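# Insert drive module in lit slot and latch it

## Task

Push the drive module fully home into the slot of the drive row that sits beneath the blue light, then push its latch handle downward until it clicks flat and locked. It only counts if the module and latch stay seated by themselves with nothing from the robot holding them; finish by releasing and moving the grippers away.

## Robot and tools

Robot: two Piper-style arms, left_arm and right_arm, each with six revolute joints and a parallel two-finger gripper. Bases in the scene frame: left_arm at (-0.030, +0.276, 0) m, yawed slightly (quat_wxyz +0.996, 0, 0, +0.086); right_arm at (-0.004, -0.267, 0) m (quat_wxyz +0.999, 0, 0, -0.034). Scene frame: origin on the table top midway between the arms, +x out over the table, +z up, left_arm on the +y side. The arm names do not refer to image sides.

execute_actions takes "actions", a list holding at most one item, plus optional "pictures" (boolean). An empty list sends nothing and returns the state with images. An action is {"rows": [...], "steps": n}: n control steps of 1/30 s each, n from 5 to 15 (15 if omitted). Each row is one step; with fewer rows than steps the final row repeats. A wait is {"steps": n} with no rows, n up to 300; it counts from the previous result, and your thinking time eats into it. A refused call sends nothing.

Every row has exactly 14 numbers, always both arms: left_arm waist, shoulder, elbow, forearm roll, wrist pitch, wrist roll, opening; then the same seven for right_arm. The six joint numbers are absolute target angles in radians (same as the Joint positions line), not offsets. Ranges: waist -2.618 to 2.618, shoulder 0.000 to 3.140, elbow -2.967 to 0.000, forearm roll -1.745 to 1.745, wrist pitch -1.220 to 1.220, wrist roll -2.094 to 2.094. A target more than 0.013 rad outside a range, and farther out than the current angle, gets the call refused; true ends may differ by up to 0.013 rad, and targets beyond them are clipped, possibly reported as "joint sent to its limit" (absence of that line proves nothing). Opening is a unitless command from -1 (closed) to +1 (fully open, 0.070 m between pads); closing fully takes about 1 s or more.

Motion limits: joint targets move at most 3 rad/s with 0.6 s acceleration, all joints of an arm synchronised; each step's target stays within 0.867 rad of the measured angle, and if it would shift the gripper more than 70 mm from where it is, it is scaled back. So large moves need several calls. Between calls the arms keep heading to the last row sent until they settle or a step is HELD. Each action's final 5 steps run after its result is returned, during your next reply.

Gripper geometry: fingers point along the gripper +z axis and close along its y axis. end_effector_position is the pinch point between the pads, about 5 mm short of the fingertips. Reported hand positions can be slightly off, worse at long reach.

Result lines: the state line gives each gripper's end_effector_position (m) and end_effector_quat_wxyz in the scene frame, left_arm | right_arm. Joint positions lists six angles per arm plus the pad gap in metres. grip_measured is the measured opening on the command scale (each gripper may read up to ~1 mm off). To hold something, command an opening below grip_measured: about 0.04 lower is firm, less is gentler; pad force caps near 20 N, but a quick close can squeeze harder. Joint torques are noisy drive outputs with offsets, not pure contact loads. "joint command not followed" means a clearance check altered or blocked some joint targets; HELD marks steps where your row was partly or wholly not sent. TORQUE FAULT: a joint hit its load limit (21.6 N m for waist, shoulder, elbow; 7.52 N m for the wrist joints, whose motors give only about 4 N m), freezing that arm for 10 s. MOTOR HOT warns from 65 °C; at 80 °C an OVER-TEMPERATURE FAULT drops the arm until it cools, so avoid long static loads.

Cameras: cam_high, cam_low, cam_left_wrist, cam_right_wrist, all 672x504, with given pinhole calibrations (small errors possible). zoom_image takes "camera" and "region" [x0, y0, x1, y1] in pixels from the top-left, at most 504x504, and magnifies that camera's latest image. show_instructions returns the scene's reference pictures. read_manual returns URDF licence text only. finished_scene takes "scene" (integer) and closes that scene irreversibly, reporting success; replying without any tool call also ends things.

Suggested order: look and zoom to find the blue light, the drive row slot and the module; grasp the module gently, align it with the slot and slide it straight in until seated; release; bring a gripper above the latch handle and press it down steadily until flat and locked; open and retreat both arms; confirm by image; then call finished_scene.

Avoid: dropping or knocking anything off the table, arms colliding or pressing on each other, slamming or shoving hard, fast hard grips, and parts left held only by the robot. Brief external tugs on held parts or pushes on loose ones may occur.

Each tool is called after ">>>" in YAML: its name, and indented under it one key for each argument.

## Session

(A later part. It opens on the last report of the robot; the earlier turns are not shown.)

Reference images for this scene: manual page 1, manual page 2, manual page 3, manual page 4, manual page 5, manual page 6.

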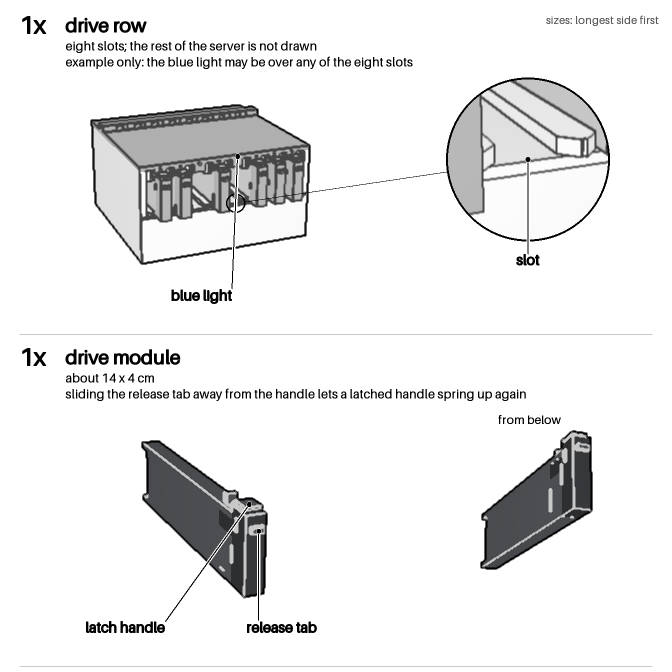

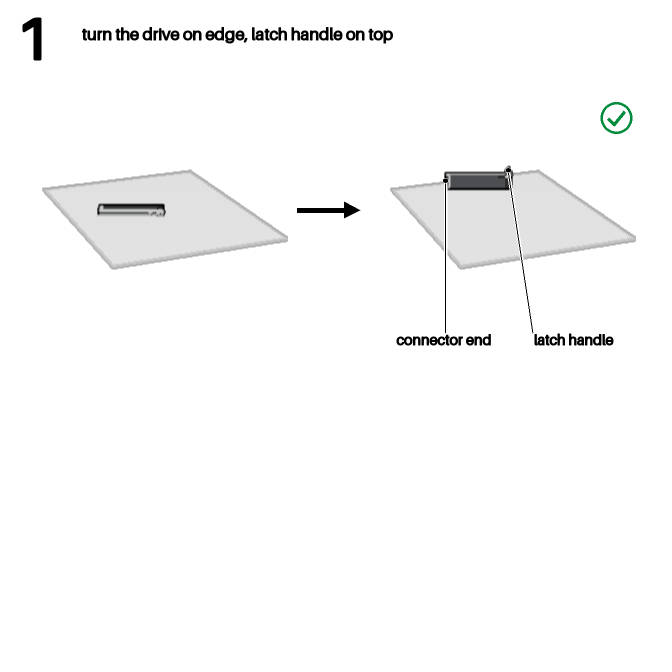

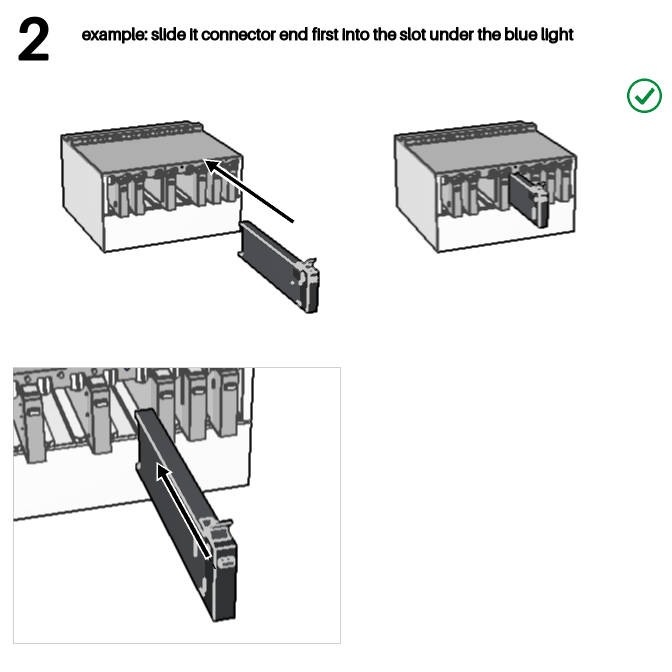

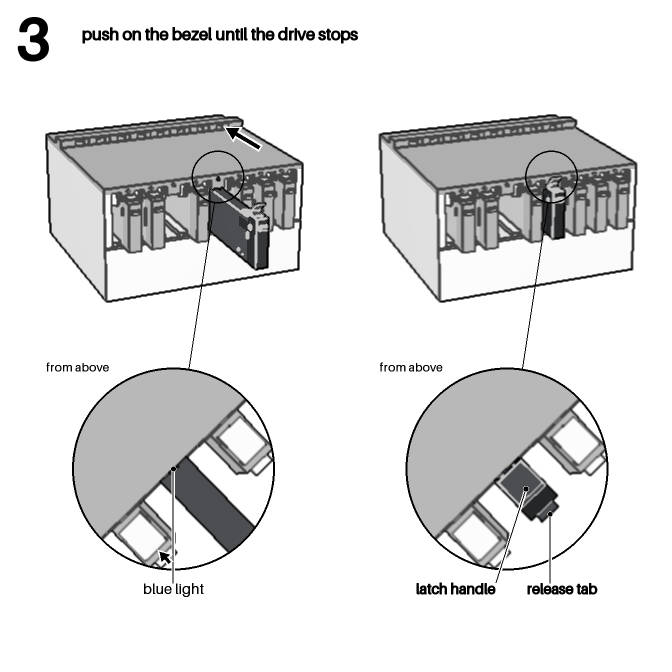

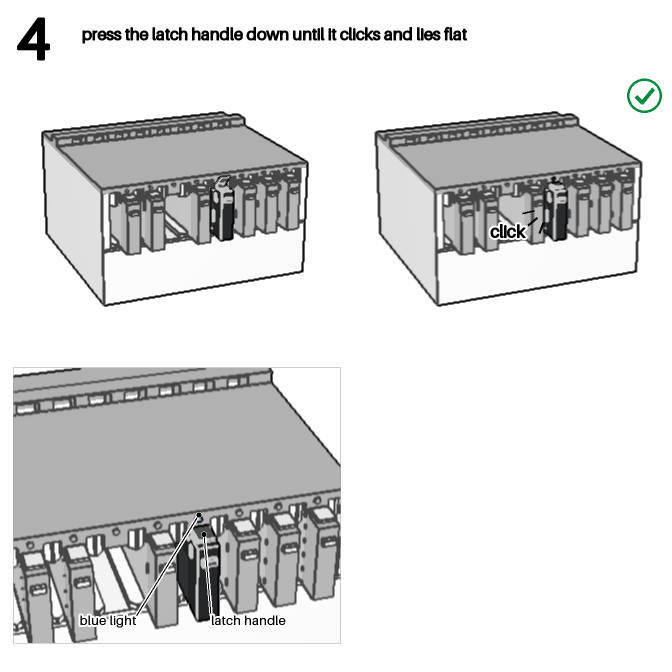

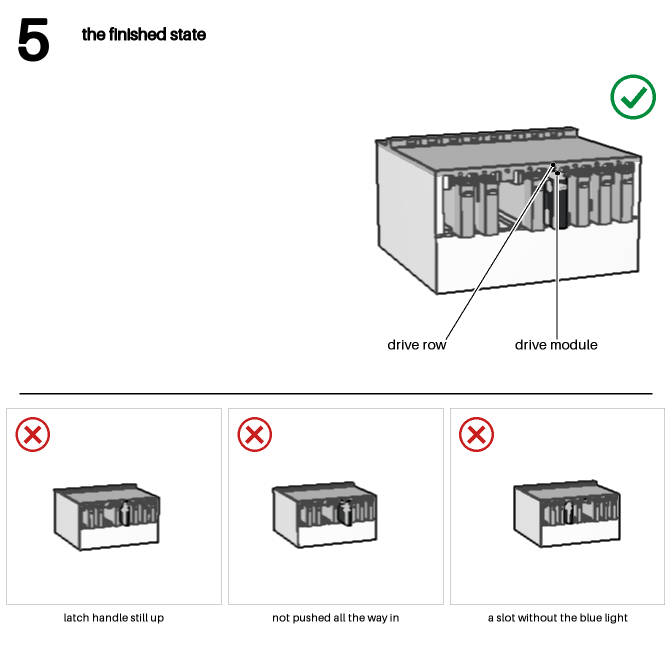

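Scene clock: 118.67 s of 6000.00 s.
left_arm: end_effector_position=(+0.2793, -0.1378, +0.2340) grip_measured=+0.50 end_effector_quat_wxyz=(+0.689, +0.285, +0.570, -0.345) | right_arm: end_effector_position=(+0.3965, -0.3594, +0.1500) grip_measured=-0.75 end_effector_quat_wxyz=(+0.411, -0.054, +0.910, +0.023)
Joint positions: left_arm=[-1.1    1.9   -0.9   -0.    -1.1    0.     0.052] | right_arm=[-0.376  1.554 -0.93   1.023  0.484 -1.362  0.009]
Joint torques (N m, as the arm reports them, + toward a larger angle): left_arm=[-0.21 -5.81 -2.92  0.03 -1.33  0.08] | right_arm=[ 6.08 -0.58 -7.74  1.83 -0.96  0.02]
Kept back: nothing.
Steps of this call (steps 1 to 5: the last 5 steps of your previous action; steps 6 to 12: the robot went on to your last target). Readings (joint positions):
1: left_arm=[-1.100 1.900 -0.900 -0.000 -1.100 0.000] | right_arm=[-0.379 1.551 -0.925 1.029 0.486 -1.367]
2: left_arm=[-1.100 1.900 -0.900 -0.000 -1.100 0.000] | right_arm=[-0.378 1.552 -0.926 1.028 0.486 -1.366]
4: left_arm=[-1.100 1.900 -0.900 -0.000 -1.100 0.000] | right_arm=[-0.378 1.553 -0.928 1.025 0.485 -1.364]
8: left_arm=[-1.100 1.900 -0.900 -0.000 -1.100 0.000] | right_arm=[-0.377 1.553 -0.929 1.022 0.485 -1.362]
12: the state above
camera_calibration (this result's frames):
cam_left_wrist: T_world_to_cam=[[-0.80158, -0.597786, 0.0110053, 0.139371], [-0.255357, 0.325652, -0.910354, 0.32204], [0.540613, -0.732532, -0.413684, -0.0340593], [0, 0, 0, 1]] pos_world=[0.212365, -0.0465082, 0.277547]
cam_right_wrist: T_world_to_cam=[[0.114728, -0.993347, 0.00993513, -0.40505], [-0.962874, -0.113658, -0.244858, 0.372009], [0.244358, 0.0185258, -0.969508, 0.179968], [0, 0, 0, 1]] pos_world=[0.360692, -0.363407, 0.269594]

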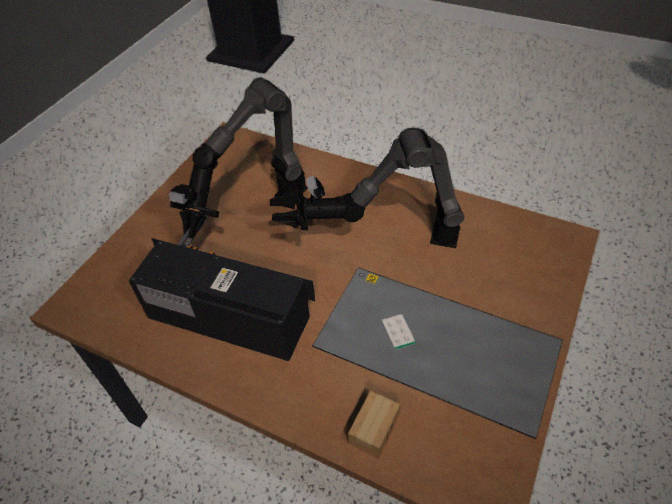

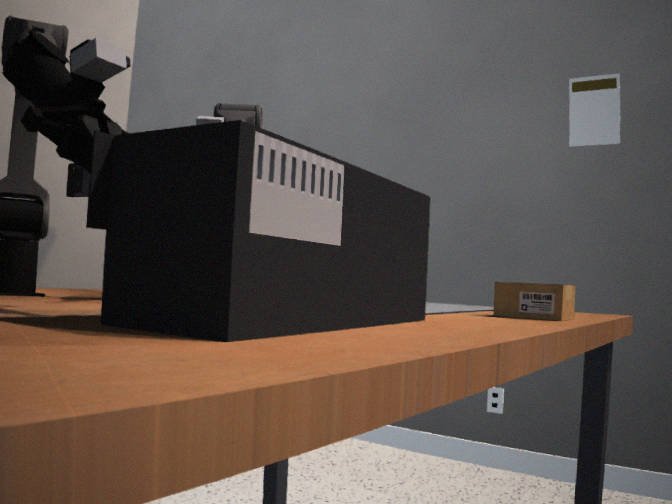

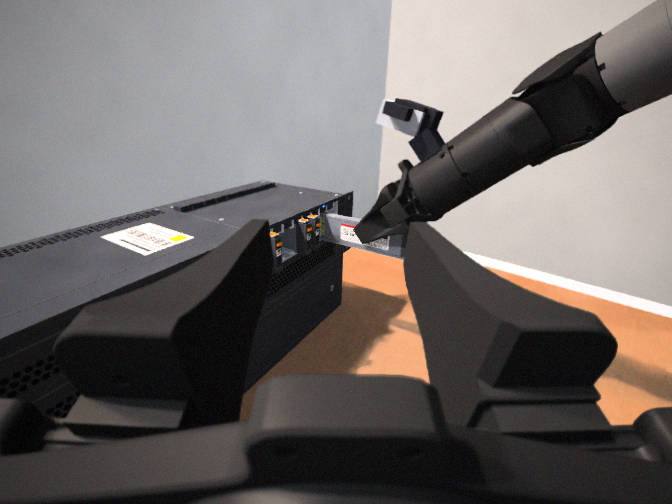

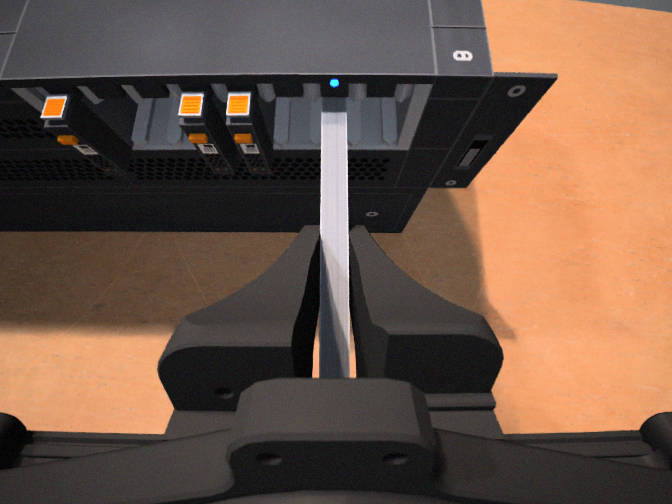

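>>> execute_actions:
  actions:
    - {"rows":[ [-1.1,1.9,-0.9,0,-1.1,0,0.5,-0.3739,1.5581,-0.9329,1.0263,0.4827,-1.3612,-0.9], [-1.1,1.9,-0.9,0,-1.1,0,0.5,-0.3739,1.5579,-0.9332,1.0254,0.4829,-1.3602,-0.9], [-1.1,1.9,-0.9,0,-1.1,0,0.5,-0.3739,1.5576,-0.9336,1.0246,0.4832,-1.3592,-0.9], [-1.1,1.9,-0.9,0,-1.1,0,0.5,-0.3739,1.5574,-0.9339,1.0237,0.4834,-1.3582,-0.9], [-1.1,1.9,-0.9,0,-1.1,0,0.5,-0.3739,1.5572,-0.9342,1.0229,0.4837,-1.3572,-0.9], [-1.1,1.9,-0.9,0,-1.1,0,0.5,-0.3739,1.5570,-0.9345,1.0221,0.4840,-1.3562,-0.9], [-1.1,1.9,-0.9,0,-1.1,0,0.5,-0.3739,1.5568,-0.9348,1.0212,0.4842,-1.3552,-0.9], [-1.1,1.9,-0.9,0,-1.1,0,0.5,-0.3739,1.5565,-0.9352,1.0204,0.4845,-1.3542,-0.9], [-1.1,1.9,-0.9,0,-1.1,0,0.5,-0.3739,1.5563,-0.9355,1.0195,0.4847,-1.3532,-0.9], [-1.1,1.9,-0.9,0,-1.1,0,0.5,-0.3739,1.5561,-0.9358,1.0187,0.4850,-1.3522,-0.9], [-1.1,1.9,-0.9,0,-1.1,0,0.5,-0.3739,1.5559,-0.9361,1.0179,0.4853,-1.3512,-0.9], [-1.1,1.9,-0.9,0,-1.1,0,0.5,-0.3739,1.5557,-0.9364,1.0170,0.4855,-1.3502,-0.9], [-1.1,1.9,-0.9,0,-1.1,0,0.5,-0.3739,1.5554,-0.9368,1.0162,0.4858,-1.3492,-0.9], [-1.1,1.9,-0.9,0,-1.1,0,0.5,-0.3739,1.5552,-0.9371,1.0153,0.4860,-1.3482,-0.9], [-1.1,1.9,-0.9,0,-1.1,0,0.5,-0.3739,1.5550,-0.9374,1.0145,0.4863,-1.3472,-0.9]],"steps":15}

>>> execute_actions:
  actions:
    - {"steps":12}
  pictures: true

>>> zoom_image:
  camera: "cam_left_wrist"
  region: [290, 190, 370, 250]

>>> zoom_image:
  camera: "cam_right_wrist"
  region: [200, 20, 440, 150]

Scene clock: 119.57 s of 6000.00 s.
left_arm: end_effector_position=(+0.2793, -0.1378, +0.2340) grip_measured=+0.50 end_effector_quat_wxyz=(+0.689, +0.285, +0.570, -0.345) | right_arm: end_effector_position=(+0.3978, -0.3593, +0.1503) grip_measured=-0.75 end_effector_quat_wxyz=(+0.411, -0.052, +0.910, +0.024)
Joint positions: left_arm=[-1.1    1.9   -0.9   -0.    -1.1    0.     0.052] | right_arm=[-0.374  1.558 -0.935  1.02   0.484 -1.353  0.009]
Joint torques (N m, as the arm reports them, + toward a larger angle): left_arm=[-0.17 -5.88 -2.9   0.03 -1.34  0.09] | right_arm=[ 5.64 -1.26 -7.34  1.31 -0.67  0.17]
Steps of this call (steps 1 to 15: the robot went on to your last target; steps 16 to 17: nothing new was sent; steps 18 to 27: the first 10 steps of this action). Readings (joint positions):
18: left_arm=[-1.100 1.900 -0.900 -0.000 -1.100 0.000] | right_arm=[-0.374 1.558 -0.933 1.027 0.482 -1.362]
19: left_arm=[-1.100 1.900 -0.900 -0.000 -1.100 0.000] | right_arm=[-0.374 1.558 -0.933 1.027 0.482 -1.362]
21: left_arm=[-1.100 1.900 -0.900 -0.000 -1.100 0.000] | right_arm=[-0.374 1.558 -0.933 1.026 0.482 -1.360]
25: left_arm=[-1.100 1.900 -0.900 -0.000 -1.100 0.000] | right_arm=[-0.374 1.558 -0.935 1.022 0.483 -1.355]
27: the state above

Scene clock: 119.97 s of 6000.00 s.
left_arm: end_effector_position=(+0.2793, -0.1378, +0.2340) grip_measured=+0.50 end_effector_quat_wxyz=(+0.689, +0.285, +0.570, -0.345) | right_arm: end_effector_position=(+0.3978, -0.3592, +0.1507) grip_measured=-0.75 end_effector_quat_wxyz=(+0.411, -0.052, +0.910, +0.024)
Joint positions: left_arm=[-1.1    1.9   -0.9   -0.    -1.1    0.     0.052] | right_arm=[-0.374  1.557 -0.937  1.015  0.486 -1.347  0.009]
Joint torques (N m, as the arm reports them, + toward a larger angle): left_arm=[-0.22 -5.69 -2.97  0.03 -1.36  0.05] | right_arm=[ 5.12 -2.96 -7.26  1.36 -0.58  0.02]
Kept back: nothing.
Steps of this call (steps 1 to 5: the last 5 steps of your previous action; steps 6 to 12: the robot went on to your last target). Readings (joint positions):
1: left_arm=[-1.100 1.900 -0.900 -0.000 -1.100 0.000] | right_arm=[-0.374 1.558 -0.936 1.019 0.484 -1.352]
2: left_arm=[-1.100 1.900 -0.900 -0.000 -1.100 0.000] | right_arm=[-0.374 1.558 -0.936 1.018 0.485 -1.351]
4: left_arm=[-1.100 1.900 -0.900 -0.000 -1.100 0.000] | right_arm=[-0.374 1.558 -0.937 1.016 0.485 -1.349]
8: left_arm=[-1.100 1.900 -0.900 -0.000 -1.100 0.000] | right_arm=[-0.374 1.558 -0.937 1.015 0.486 -1.347]
12: the state above
camera_calibration (this result's frames):
cam_left_wrist: T_world_to_cam=[[-0.80158, -0.597786, 0.0110053, 0.139371], [-0.255357, 0.325652, -0.910354, 0.32204], [0.540613, -0.732532, -0.413685, -0.0340592], [0, 0, 0, 1]] pos_world=[0.212365, -0.0465082, 0.277547]
cam_right_wrist: T_world_to_cam=[[0.11262, -0.99362, 0.00598191, -0.403677], [-0.963426, -0.110667, -0.244055, 0.37465], [0.24316, 0.0217224, -0.969743, 0.181922], [0, 0, 0, 1]] pos_world=[0.362174, -0.363591, 0.270267]

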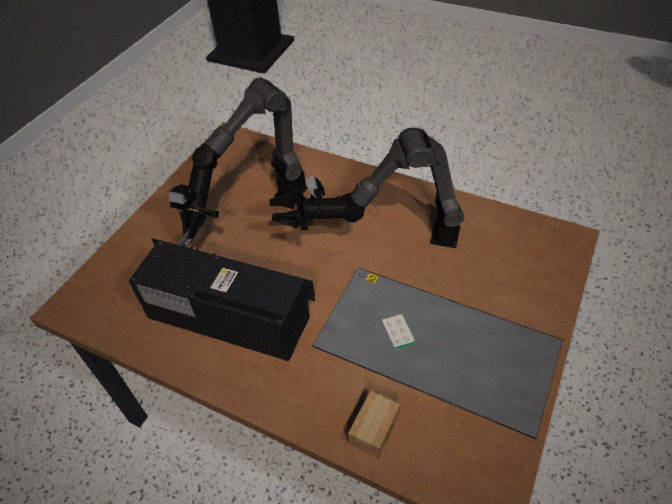

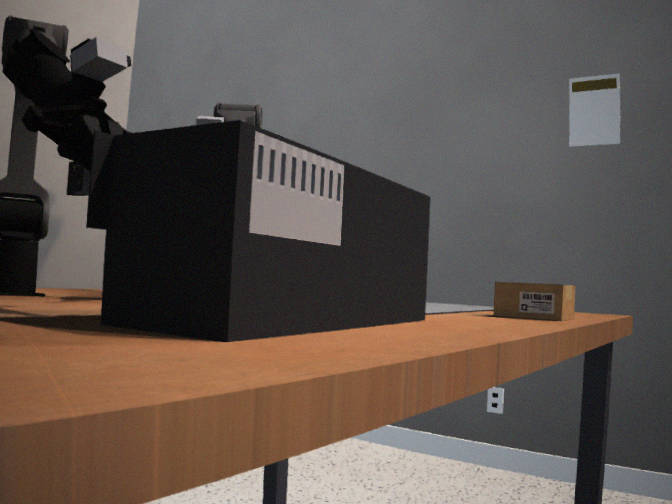

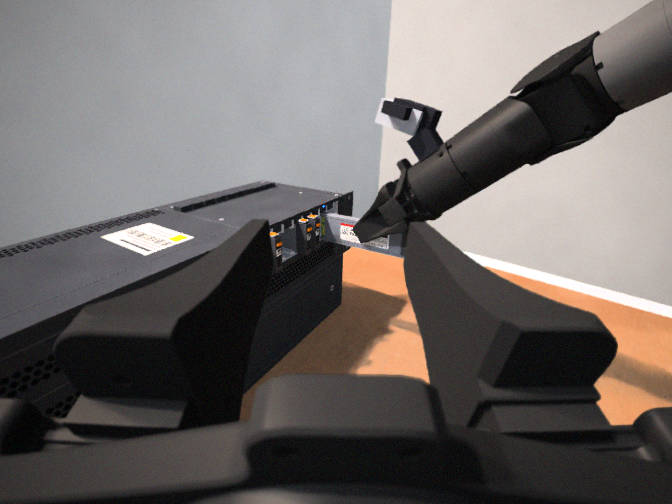

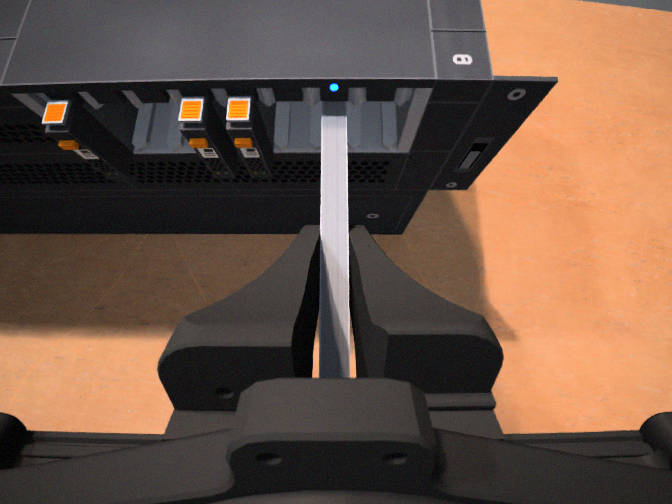

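Region (290, 190, 370, 250) of cam_left_wrist's 672x504 image, scaled by 6.300, with more detail than that image has; it fills the top 378 rows of this view, and the rest is white.

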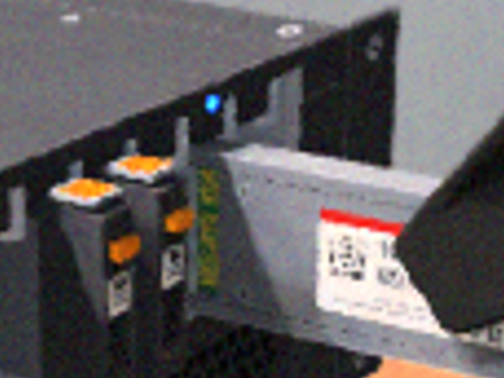

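Region (200, 20, 440, 150) of cam_right_wrist's 672x504 image, scaled by 2.100, with more detail than that image has; it fills the top 273 rows of this view, and the rest is white.

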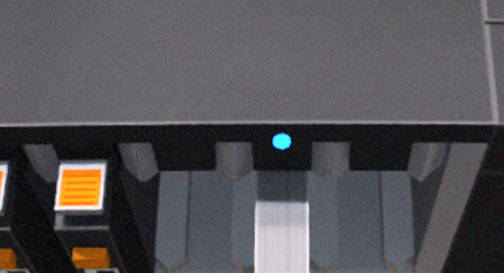

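>>> execute_actions:
  actions:
    - {"rows":[ [-1.1,1.9,-0.9,0,-1.1,0,0.5,-0.3760,1.5522,-0.9342,1.0159,0.4876,-1.3500,-0.9], [-1.1,1.9,-0.9,0,-1.1,0,0.5,-0.3760,1.5522,-0.9342,1.0159,0.4876,-1.3500,-0.9], [-1.1,1.9,-0.9,0,-1.1,0,0.5,-0.3760,1.5522,-0.9342,1.0159,0.4876,-1.3500,-0.9], [-1.1,1.9,-0.9,0,-1.1,0,0.5,-0.3780,1.5493,-0.9309,1.0172,0.4889,-1.3527,-0.9]],"steps":15}

>>> execute_actions:
  actions:
    - {"steps":15}
  pictures: true

>>> zoom_image:
  camera: "cam_left_wrist"
  region: [290, 190, 370, 250]

>>> zoom_image:
  camera: "cam_right_wrist"
  region: [200, 20, 440, 150]

Scene clock: 120.53 s of 6000.00 s.
left_arm: end_effector_position=(+0.2793, -0.1378, +0.2340) grip_measured=+0.50 end_effector_quat_wxyz=(+0.689, +0.285, +0.570, -0.345) | right_arm: end_effector_position=(+0.3971, -0.3591, +0.1517) grip_measured=-0.75 end_effector_quat_wxyz=(+0.412, -0.052, +0.909, +0.025)
Joint positions: left_arm=[-1.1    1.9   -0.9   -0.    -1.1    0.     0.052] | right_arm=[-0.375  1.553 -0.935  1.021  0.487 -1.352  0.009]
Joint torques (N m, as the arm reports them, + toward a larger angle): left_arm=[-0.1  -5.73 -2.96  0.04 -1.35  0.06] | right_arm=[-1.   -6.16 -3.65  0.27  0.02 -0.19]
Steps of this call (steps 1 to 7: the robot went on to your last target; steps 8 to 17: the first 10 steps of this action). Readings (joint positions):
8: left_arm=[-1.100 1.900 -0.900 -0.000 -1.100 0.000] | right_arm=[-0.374 1.557 -0.937 1.015 0.486 -1.347]
9: left_arm=[-1.100 1.900 -0.900 -0.000 -1.100 0.000] | right_arm=[-0.374 1.555 -0.937 1.016 0.486 -1.349]
11: left_arm=[-1.100 1.900 -0.900 -0.000 -1.100 0.000] | right_arm=[-0.373 1.556 -0.938 1.020 0.485 -1.349]
15: left_arm=[-1.100 1.900 -0.900 -0.000 -1.100 0.000] | right_arm=[-0.374 1.555 -0.936 1.021 0.487 -1.352]
17: the state above

Scene clock: 121.03 s of 6000.00 s.
left_arm: end_effector_position=(+0.2793, -0.1378, +0.2340) grip_measured=+0.50 end_effector_quat_wxyz=(+0.689, +0.285, +0.570, -0.345) | right_arm: end_effector_position=(+0.3958, -0.3595, +0.1518) grip_measured=-0.75 end_effector_quat_wxyz=(+0.412, -0.052, +0.910, +0.024)
Joint positions: left_arm=[-1.1    1.9   -0.9   -0.    -1.1    0.     0.052] | right_arm=[-0.378  1.549 -0.931  1.017  0.489 -1.353  0.009]
Joint torques (N m, as the arm reports them, + toward a larger angle): left_arm=[-0.19 -5.75 -2.92  0.04 -1.33  0.1 ] | right_arm=[-0.89 -6.   -3.39  0.29  0.09 -0.18]
Kept back: nothing.
Steps of this call (steps 1 to 5: the last 5 steps of your previous action; steps 6 to 15: the robot went on to your last target). Readings (joint positions):
1: left_arm=[-1.100 1.900 -0.900 -0.000 -1.100 0.000] | right_arm=[-0.376 1.553 -0.934 1.020 0.488 -1.352]
2: left_arm=[-1.100 1.900 -0.900 -0.000 -1.100 0.000] | right_arm=[-0.376 1.552 -0.933 1.020 0.488 -1.352]
4: left_arm=[-1.100 1.900 -0.900 -0.000 -1.100 0.000] | right_arm=[-0.377 1.551 -0.933 1.019 0.488 -1.352]
8: left_arm=[-1.100 1.900 -0.900 -0.000 -1.100 0.000] | right_arm=[-0.378 1.550 -0.932 1.018 0.488 -1.353]
15: the state above
All arms were judged still, so your last target was given up. Only a new action makes them travel on or press farther. Fingers that are still opening or closing keep moving.
camera_calibration (this result's frames):
cam_left_wrist: T_world_to_cam=[[-0.80158, -0.597786, 0.0110053, 0.139371], [-0.255357, 0.325651, -0.910354, 0.32204], [0.540613, -0.732532, -0.413684, -0.0340593], [0, 0, 0, 1]] pos_world=[0.212365, -0.0465082, 0.277547]
cam_right_wrist: T_world_to_cam=[[0.112524, -0.993622, 0.00732516, -0.403934], [-0.962836, -0.110853, -0.246288, 0.372958], [0.24553, 0.0206604, -0.969169, 0.182073], [0, 0, 0, 1]] pos_world=[0.359845, -0.363775, 0.271273]

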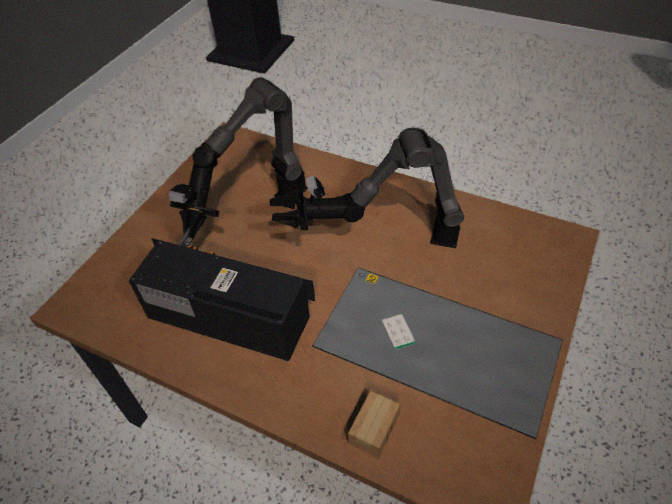

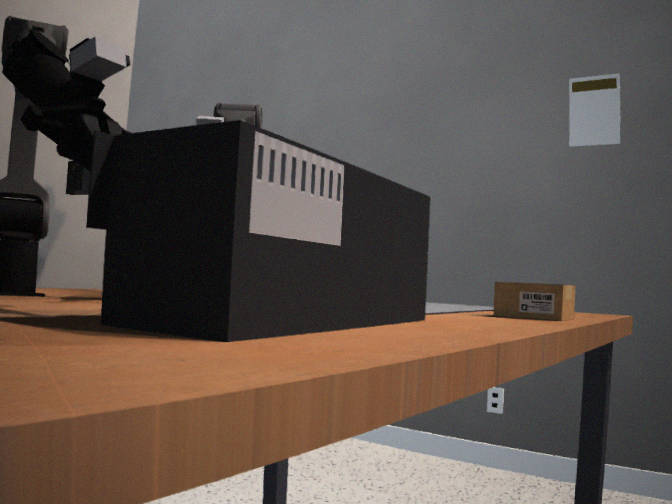

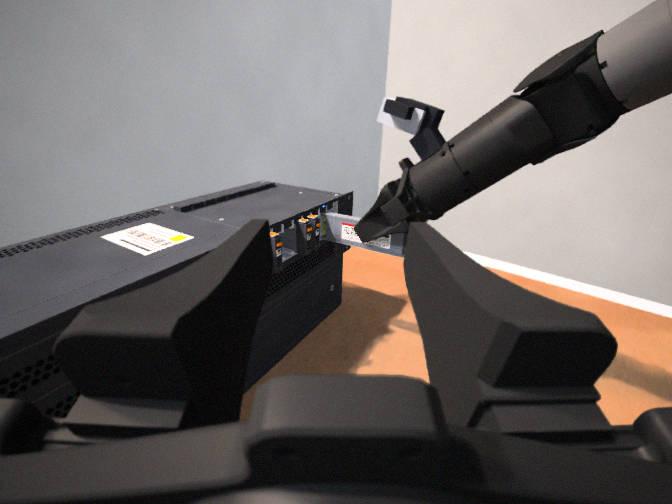

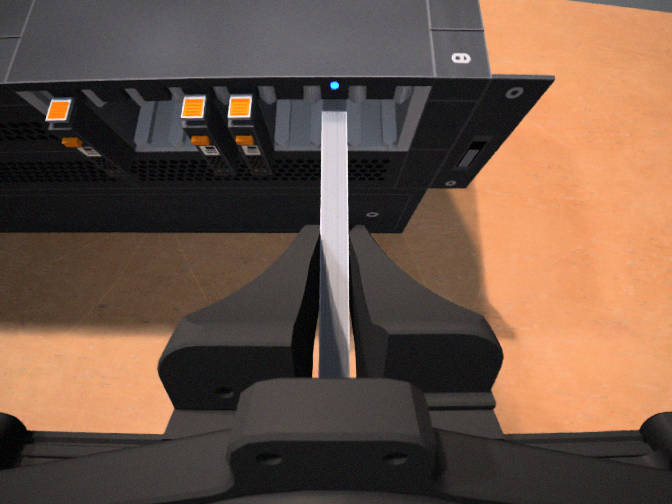

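Region (290, 190, 370, 250) of cam_left_wrist's 672x504 image, scaled by 6.300, with more detail than that image has; it fills the top 378 rows of this view, and the rest is white.

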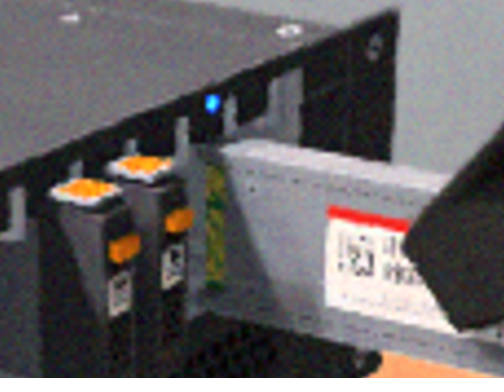

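Region (200, 20, 440, 150) of cam_right_wrist's 672x504 image, scaled by 2.100, with more detail than that image has; it fills the top 273 rows of this view, and the rest is white.

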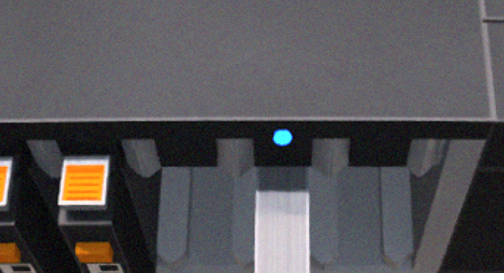

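>>> execute_actions:
  actions:
    - {"rows":[ [-1.1,1.9,-0.9,0,-1.1,0,0.5,-0.3780,1.5500,-0.9299,1.0197,0.4881,-1.3557,-0.9], [-1.1,1.9,-0.9,0,-1.1,0,0.5,-0.3780,1.5500,-0.9299,1.0197,0.4881,-1.3557,-0.9], [-1.1,1.9,-0.9,0,-1.1,0,0.5,-0.3780,1.5500,-0.9299,1.0197,0.4881,-1.3557,-0.9], [-1.1,1.9,-0.9,0,-1.1,0,0.5,-0.3772,1.5511,-0.9312,1.0192,0.4876,-1.3546,-0.9], [-1.1,1.9,-0.9,0,-1.1,0,0.5,-0.3763,1.5523,-0.9325,1.0186,0.4871,-1.3535,-0.9], [-1.1,1.9,-0.9,0,-1.1,0,0.5,-0.3755,1.5534,-0.9338,1.0181,0.4865,-1.3524,-0.9], [-1.1,1.9,-0.9,0,-1.1,0,0.5,-0.3747,1.5546,-0.9351,1.0175,0.4860,-1.3513,-0.9], [-1.1,1.9,-0.9,0,-1.1,0,0.5,-0.3738,1.5557,-0.9364,1.0170,0.4855,-1.3502,-0.9], [-1.1,1.9,-0.9,0,-1.1,0,0.5,-0.3730,1.5568,-0.9377,1.0165,0.4850,-1.3491,-0.9], [-1.1,1.9,-0.9,0,-1.1,0,0.5,-0.3722,1.5580,-0.9390,1.0159,0.4845,-1.3480,-0.9], [-1.1,1.9,-0.9,0,-1.1,0,0.5,-0.3714,1.5591,-0.9403,1.0154,0.4839,-1.3469,-0.9], [-1.1,1.9,-0.9,0,-1.1,0,0.5,-0.3705,1.5603,-0.9416,1.0148,0.4834,-1.3458,-0.9], [-1.1,1.9,-0.9,0,-1.1,0,0.5,-0.3697,1.5614,-0.9429,1.0143,0.4829,-1.3447,-0.9], [-1.1,1.9,-0.9,0,-1.1,0,0.5,-0.3689,1.5625,-0.9442,1.0138,0.4824,-1.3436,-0.9], [-1.1,1.9,-0.9,0,-1.1,0,0.5,-0.3680,1.5637,-0.9455,1.0132,0.4819,-1.3425,-0.9]],"steps":15}

>>> execute_actions:
  actions:
    - {"steps":10}
  pictures: true

>>> zoom_image:
  camera: "cam_left_wrist"
  region: [290, 190, 370, 250]

Scene clock: 121.90 s of 6000.00 s.
left_arm: end_effector_position=(+0.2793, -0.1378, +0.2340) grip_measured=+0.50 end_effector_quat_wxyz=(+0.689, +0.285, +0.570, -0.345) | right_arm: end_effector_position=(+0.3977, -0.3589, +0.1515) grip_measured=-0.75 end_effector_quat_wxyz=(+0.412, -0.052, +0.909, +0.024)
Joint positions: left_arm=[-1.1    1.9   -0.9   -0.    -1.1    0.     0.052] | right_arm=[-0.373  1.555 -0.936  1.017  0.486 -1.35   0.009]
Joint torques (N m, as the arm reports them, + toward a larger angle): left_arm=[-0.36 -5.8  -2.95  0.04 -1.32  0.08] | right_arm=[ 0.48 -4.33 -4.84  0.17 -0.18  0.11]
Steps of this call (steps 1 to 16: nothing new was sent; steps 17 to 26: the first 10 steps of this action). Readings (joint positions):
17: left_arm=[-1.100 1.900 -0.900 -0.000 -1.100 0.000] | right_arm=[-0.378 1.549 -0.931 1.017 0.489 -1.353]
18: left_arm=[-1.100 1.900 -0.900 -0.000 -1.100 0.000] | right_arm=[-0.378 1.549 -0.930 1.018 0.489 -1.355]
20: left_arm=[-1.100 1.900 -0.900 -0.000 -1.100 0.000] | right_arm=[-0.378 1.549 -0.930 1.018 0.489 -1.356]
24: left_arm=[-1.100 1.900 -0.900 -0.000 -1.100 0.000] | right_arm=[-0.375 1.552 -0.933 1.018 0.487 -1.352]
26: the state above

Scene clock: 122.23 s of 6000.00 s.
left_arm: end_effector_position=(+0.2793, -0.1378, +0.2340) grip_measured=+0.50 end_effector_quat_wxyz=(+0.689, +0.285, +0.570, -0.345) | right_arm: end_effector_position=(+0.4005, -0.3589, +0.1514) grip_measured=-0.75 end_effector_quat_wxyz=(+0.412, -0.052, +0.909, +0.024)
Joint positions: left_arm=[-1.1    1.9   -0.9   -0.    -1.1    0.     0.052] | right_arm=[-0.368  1.563 -0.946  1.013  0.481 -1.342  0.009]
Joint torques (N m, as the arm reports them, + toward a larger angle): left_arm=[-0.11 -5.77 -2.97  0.05 -1.33  0.09] | right_arm=[ 0.81 -4.45 -4.73  0.19 -0.03  0.01]
Kept back: nothing.
Steps of this call (steps 1 to 5: the last 5 steps of your previous action; steps 6 to 10: the robot went on to your last target). Readings (joint positions):
1: left_arm=[-1.100 1.900 -0.900 -0.000 -1.100 0.000] | right_arm=[-0.373 1.556 -0.938 1.017 0.485 -1.348]
2: left_arm=[-1.100 1.900 -0.900 -0.000 -1.100 0.000] | right_arm=[-0.372 1.558 -0.939 1.016 0.484 -1.347]
4: left_arm=[-1.100 1.900 -0.900 -0.000 -1.100 0.000] | right_arm=[-0.370 1.561 -0.942 1.014 0.483 -1.345]
8: left_arm=[-1.100 1.900 -0.900 -0.000 -1.100 0.000] | right_arm=[-0.368 1.563 -0.946 1.013 0.481 -1.342]
10: the state above
camera_calibration (this result's frames):
cam_left_wrist: T_world_to_cam=[[-0.80158, -0.597786, 0.0110054, 0.139371], [-0.255357, 0.325651, -0.910354, 0.32204], [0.540613, -0.732532, -0.413684, -0.0340593], [0, 0, 0, 1]] pos_world=[0.212365, -0.0465082, 0.277547]
cam_right_wrist: T_world_to_cam=[[0.112347, -0.993641, 0.00748205, -0.403849], [-0.962833, -0.110719, -0.246362, 0.377545], [0.245624, 0.0204741, -0.969149, 0.180413], [0, 0, 0, 1]] pos_world=[0.36457, -0.363173, 0.270882]

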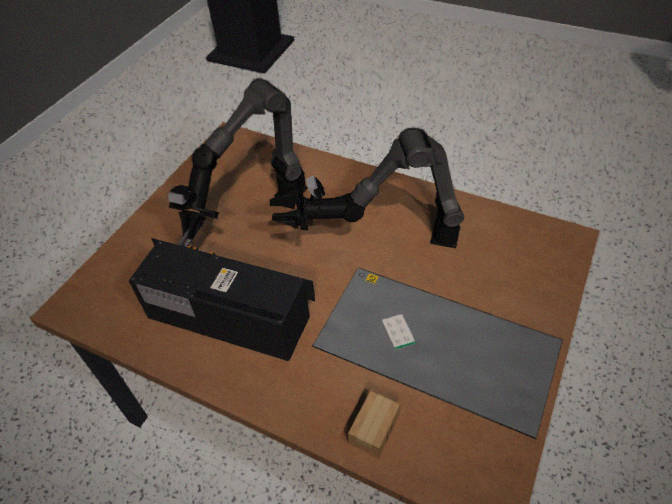

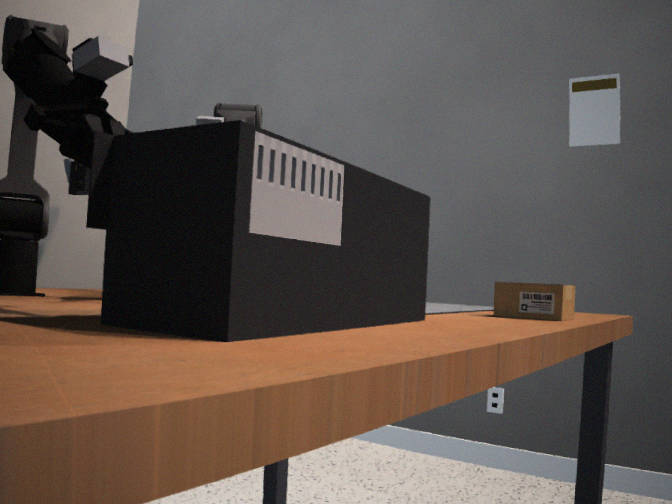

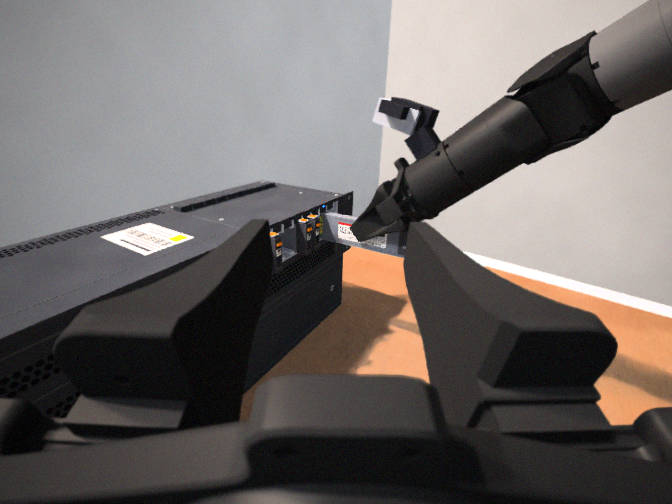

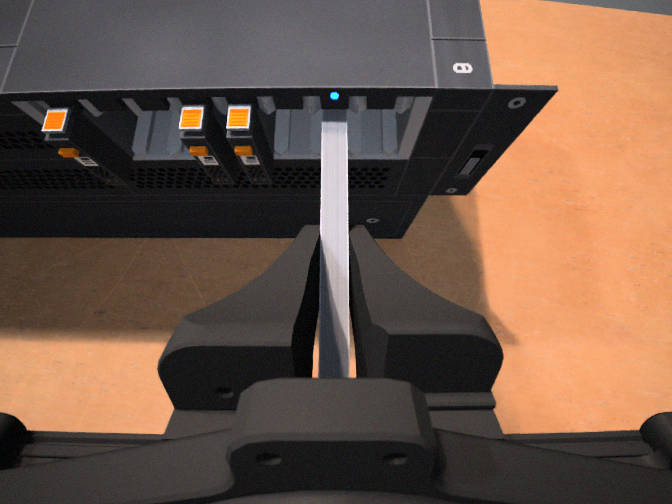

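Region (290, 190, 370, 250) of cam_left_wrist's 672x504 image, scaled by 6.300, with more detail than that image has; it fills the top 378 rows of this view, and the rest is white.

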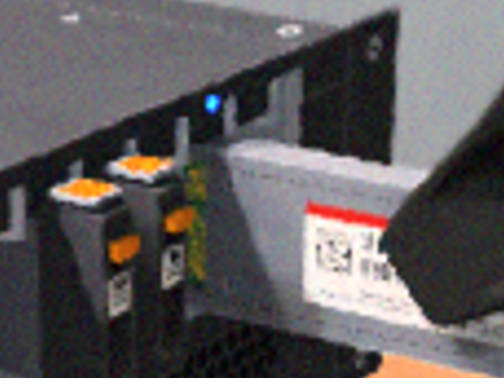

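>>> execute_actions:
  actions:
    - {"rows":[ [-1.1,1.9,-0.9,0,-1.1,0,0.5,-0.3656,1.5674,-0.9499,1.0110,0.4805,-1.3387,-0.9], [-1.1,1.9,-0.9,0,-1.1,0,0.5,-0.3632,1.5710,-0.9543,1.0089,0.4792,-1.3350,-0.9], [-1.1,1.9,-0.9,0,-1.1,0,0.5,-0.3607,1.5747,-0.9587,1.0067,0.4778,-1.3312,-0.9], [-1.1,1.9,-0.9,0,-1.1,0,0.5,-0.3583,1.5784,-0.9631,1.0045,0.4764,-1.3274,-0.9], [-1.1,1.9,-0.9,0,-1.1,0,0.5,-0.3559,1.5820,-0.9675,1.0024,0.4751,-1.3237,-0.9], [-1.1,1.9,-0.9,0,-1.1,0,0.5,-0.3535,1.5857,-0.9719,1.0002,0.4737,-1.3199,-0.9], [-1.1,1.9,-0.9,0,-1.1,0,0.5,-0.3511,1.5894,-0.9763,0.9980,0.4723,-1.3161,-0.9], [-1.1,1.9,-0.9,0,-1.1,0,0.5,-0.3486,1.5930,-0.9806,0.9959,0.4710,-1.3124,-0.9], [-1.1,1.9,-0.9,0,-1.1,0,0.5,-0.3462,1.5967,-0.9850,0.9937,0.4696,-1.3086,-0.9], [-1.1,1.9,-0.9,0,-1.1,0,0.5,-0.3438,1.6004,-0.9894,0.9915,0.4682,-1.3048,-0.9], [-1.1,1.9,-0.9,0,-1.1,0,0.5,-0.3414,1.6040,-0.9938,0.9894,0.4669,-1.3011,-0.9], [-1.1,1.9,-0.9,0,-1.1,0,0.5,-0.3390,1.6077,-0.9982,0.9872,0.4655,-1.2973,-0.9], [-1.1,1.9,-0.9,0,-1.1,0,0.5,-0.3365,1.6114,-1.0026,0.9850,0.4641,-1.2935,-0.9], [-1.1,1.9,-0.9,0,-1.1,0,0.5,-0.3341,1.6150,-1.0070,0.9829,0.4628,-1.2898,-0.9], [-1.1,1.9,-0.9,0,-1.1,0,0.5,-0.3317,1.6187,-1.0114,0.9807,0.4614,-1.2860,-0.9]],"steps":15}

>>> execute_actions:
  actions:
    - {"rows":[ [-1.1,1.9,-0.9,0,-1.1,0,0.5,-0.3295,1.6226,-1.0163,0.9778,0.4604,-1.2816,-0.9], [-1.1,1.9,-0.9,0,-1.1,0,0.5,-0.3273,1.6264,-1.0211,0.9750,0.4594,-1.2772,-0.9], [-1.1,1.9,-0.9,0,-1.1,0,0.5,-0.3251,1.6303,-1.0260,0.9721,0.4583,-1.2728,-0.9], [-1.1,1.9,-0.9,0,-1.1,0,0.5,-0.3228,1.6341,-1.0309,0.9693,0.4573,-1.2684,-0.9], [-1.1,1.9,-0.9,0,-1.1,0,0.5,-0.3206,1.6380,-1.0357,0.9664,0.4563,-1.2640,-0.9], [-1.1,1.9,-0.9,0,-1.1,0,0.5,-0.3184,1.6419,-1.0406,0.9635,0.4553,-1.2596,-0.9], [-1.1,1.9,-0.9,0,-1.1,0,0.5,-0.3162,1.6457,-1.0455,0.9607,0.4543,-1.2552,-0.9], [-1.1,1.9,-0.9,0,-1.1,0,0.5,-0.3140,1.6496,-1.0503,0.9578,0.4532,-1.2508,-0.9], [-1.1,1.9,-0.9,0,-1.1,0,0.5,-0.3118,1.6534,-1.0552,0.9550,0.4522,-1.2464,-0.9], [-1.1,1.9,-0.9,0,-1.1,0,0.5,-0.3096,1.6573,-1.0601,0.9521,0.4512,-1.2420,-0.9], [-1.1,1.9,-0.9,0,-1.1,0,0.5,-0.3073,1.6612,-1.0649,0.9492,0.4502,-1.2376,-0.9], [-1.1,1.9,-0.9,0,-1.1,0,0.5,-0.3051,1.6650,-1.0698,0.9464,0.4492,-1.2332,-0.9], [-1.1,1.9,-0.9,0,-1.1,0,0.5,-0.3029,1.6689,-1.0747,0.9435,0.4481,-1.2288,-0.9], [-1.1,1.9,-0.9,0,-1.1,0,0.5,-0.3007,1.6727,-1.0795,0.9407,0.4471,-1.2244,-0.9], [-1.1,1.9,-0.9,0,-1.1,0,0.5,-0.2985,1.6766,-1.0844,0.9378,0.4461,-1.2200,-0.9]],"steps":15}

>>> execute_actions:
  actions:
    - {"steps":12}
  pictures: true

>>> zoom_image:
  camera: "cam_left_wrist"
  region: [270, 170, 430, 290]

Scene clock: 124.00 s of 6000.00 s.
left_arm: end_effector_position=(+0.2793, -0.1378, +0.2340) grip_measured=+0.50 end_effector_quat_wxyz=(+0.689, +0.285, +0.570, -0.345) | right_arm: end_effector_position=(+0.4121, -0.3575, +0.1512) grip_measured=-0.75 end_effector_quat_wxyz=(+0.411, -0.053, +0.910, +0.024)
Joint positions: left_arm=[-1.1    1.9   -0.9   -0.    -1.1    0.     0.053] | right_arm=[-0.346  1.597 -0.985  0.993  0.47  -1.308  0.009]
Joint torques (N m, as the arm reports them, + toward a larger angle): left_arm=[-0.22 -5.61 -2.98  0.03 -1.33  0.1 ] | right_arm=[ 1.51 -4.78 -4.67  0.19  0.15  0.06]
Steps of this call (steps 1 to 15: the robot went on to your last target; steps 16 to 43: nothing new was sent; steps 44 to 53: the first 10 steps of this action). Readings (joint positions):
44: left_arm=[-1.100 1.900 -0.900 -0.000 -1.100 0.000] | right_arm=[-0.368 1.564 -0.946 1.013 0.482 -1.342]
45: left_arm=[-1.100 1.900 -0.900 -0.000 -1.100 0.000] | right_arm=[-0.367 1.566 -0.948 1.011 0.482 -1.340]
47: left_arm=[-1.100 1.900 -0.900 -0.000 -1.100 0.000] | right_arm=[-0.361 1.575 -0.959 1.006 0.479 -1.331]
51: left_arm=[-1.100 1.900 -0.900 -0.000 -1.100 0.000] | right_arm=[-0.351 1.590 -0.977 0.998 0.473 -1.316]
53: the state above

Scene clock: 124.50 s of 6000.00 s.
left_arm: end_effector_position=(+0.2793, -0.1378, +0.2340) grip_measured=+0.50 end_effector_quat_wxyz=(+0.689, +0.285, +0.570, -0.345) | right_arm: end_effector_position=(+0.4316, -0.3553, +0.1512) grip_measured=-0.75 end_effector_quat_wxyz=(+0.411, -0.053, +0.910, +0.024)
Joint positions: left_arm=[-1.1    1.9   -0.9   -0.    -1.1    0.     0.052] | right_arm=[-0.312  1.654 -1.055  0.955  0.452 -1.246  0.009]
Joint torques (N m, as the arm reports them, + toward a larger angle): left_arm=[-0.21 -5.73 -3.1   0.03 -1.34  0.07] | right_arm=[ 2.02 -5.04 -5.02  0.25  0.13  0.06]
Steps of this call (steps 1 to 5: the last 5 steps of your previous action; steps 6 to 15: the first 10 steps of this action). Readings (joint positions):
6: left_arm=[-1.100 1.900 -0.900 -0.000 -1.100 0.000] | right_arm=[-0.332 1.619 -1.012 0.980 0.461 -1.286]
7: left_arm=[-1.100 1.900 -0.900 -0.000 -1.100 0.000] | right_arm=[-0.330 1.623 -1.016 0.978 0.460 -1.282]
9: left_arm=[-1.100 1.900 -0.900 -0.000 -1.100 0.000] | right_arm=[-0.325 1.631 -1.026 0.972 0.458 -1.273]
13: left_arm=[-1.100 1.900 -0.900 -0.000 -1.100 0.000] | right_arm=[-0.316 1.646 -1.045 0.960 0.454 -1.255]
15: the state above

Scene clock: 124.90 s of 6000.00 s.
left_arm: end_effector_position=(+0.2793, -0.1378, +0.2340) grip_measured=+0.50 end_effector_quat_wxyz=(+0.689, +0.285, +0.570, -0.345) | right_arm: end_effector_position=(+0.4399, -0.3543, +0.1511) grip_measured=-0.75 end_effector_quat_wxyz=(+0.412, -0.052, +0.910, +0.024)
Joint positions: left_arm=[-1.1    1.9   -0.9   -0.    -1.1    0.     0.052] | right_arm=[-0.298  1.677 -1.085  0.937  0.446 -1.219  0.009]
Joint torques (N m, as the arm reports them, + toward a larger angle): left_arm=[-0.27 -5.75 -2.87  0.06 -1.34  0.07] | right_arm=[ 1.9  -5.63 -4.48  0.59  0.18 -0.22]
Kept back: nothing.
Steps of this call (steps 1 to 5: the last 5 steps of your previous action; steps 6 to 12: the robot went on to your last target). Readings (joint positions):
1: left_arm=[-1.100 1.900 -0.900 -0.000 -1.100 0.000] | right_arm=[-0.310 1.657 -1.060 0.952 0.451 -1.242]
2: left_arm=[-1.100 1.900 -0.900 -0.000 -1.100 0.000] | right_arm=[-0.308 1.661 -1.065 0.949 0.450 -1.237]
4: left_arm=[-1.100 1.900 -0.900 -0.000 -1.100 0.000] | right_arm=[-0.303 1.669 -1.074 0.943 0.448 -1.229]
8: left_arm=[-1.100 1.900 -0.900 -0.000 -1.100 0.000] | right_arm=[-0.298 1.677 -1.085 0.937 0.446 -1.219]
12: the state above
camera_calibration (this result's frames):
cam_left_wrist: T_world_to_cam=[[-0.80158, -0.597786, 0.0110052, 0.139371], [-0.255357, 0.325652, -0.910354, 0.32204], [0.540613, -0.732532, -0.413684, -0.0340593], [0, 0, 0, 1]] pos_world=[0.212365, -0.0465083, 0.277547]
cam_right_wrist: T_world_to_cam=[[0.112883, -0.993578, 0.00779065, -0.403977], [-0.962877, -0.111323, -0.245916, 0.415697], [0.245204, 0.0202583, -0.96926, 0.170501], [0, 0, 0, 1]] pos_world=[0.40406, -0.35856, 0.270633]

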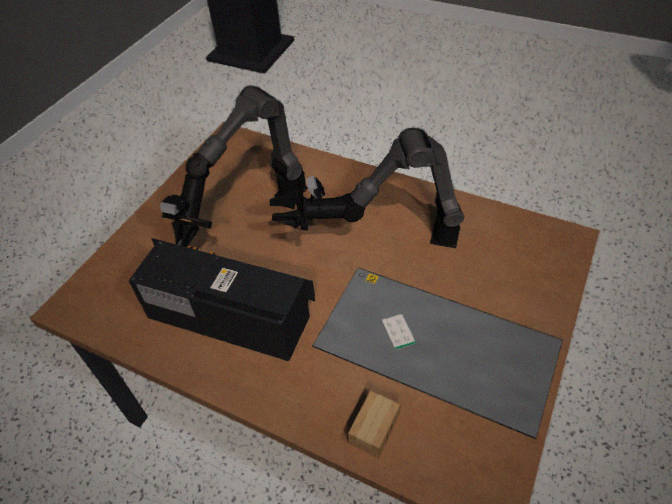

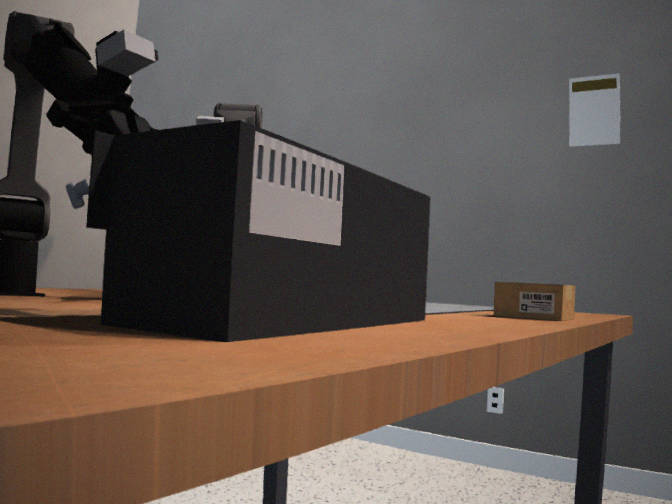

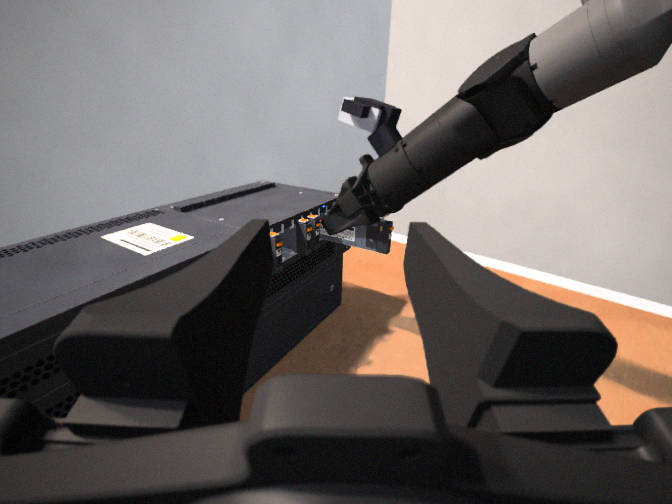

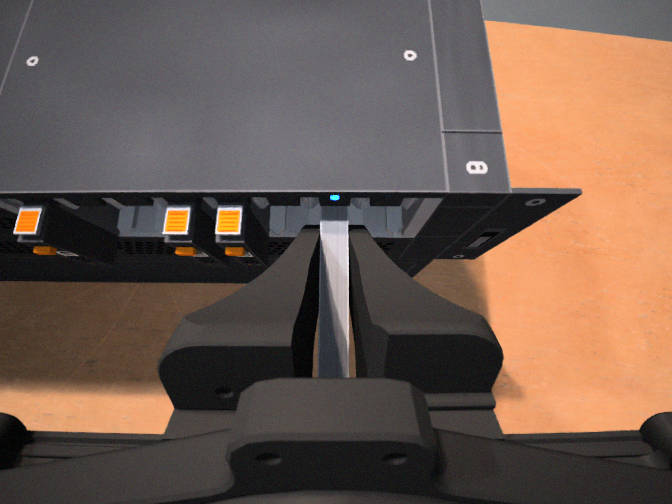

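Region (270, 170, 430, 290) of cam_left_wrist's 672x504 image, scaled by 3.150, with more detail than that image has; it fills the top 378 rows of this view, and the rest is white.

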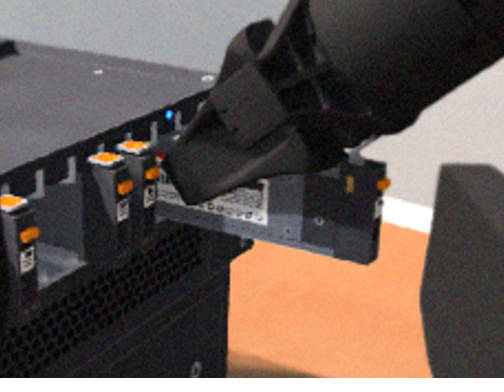

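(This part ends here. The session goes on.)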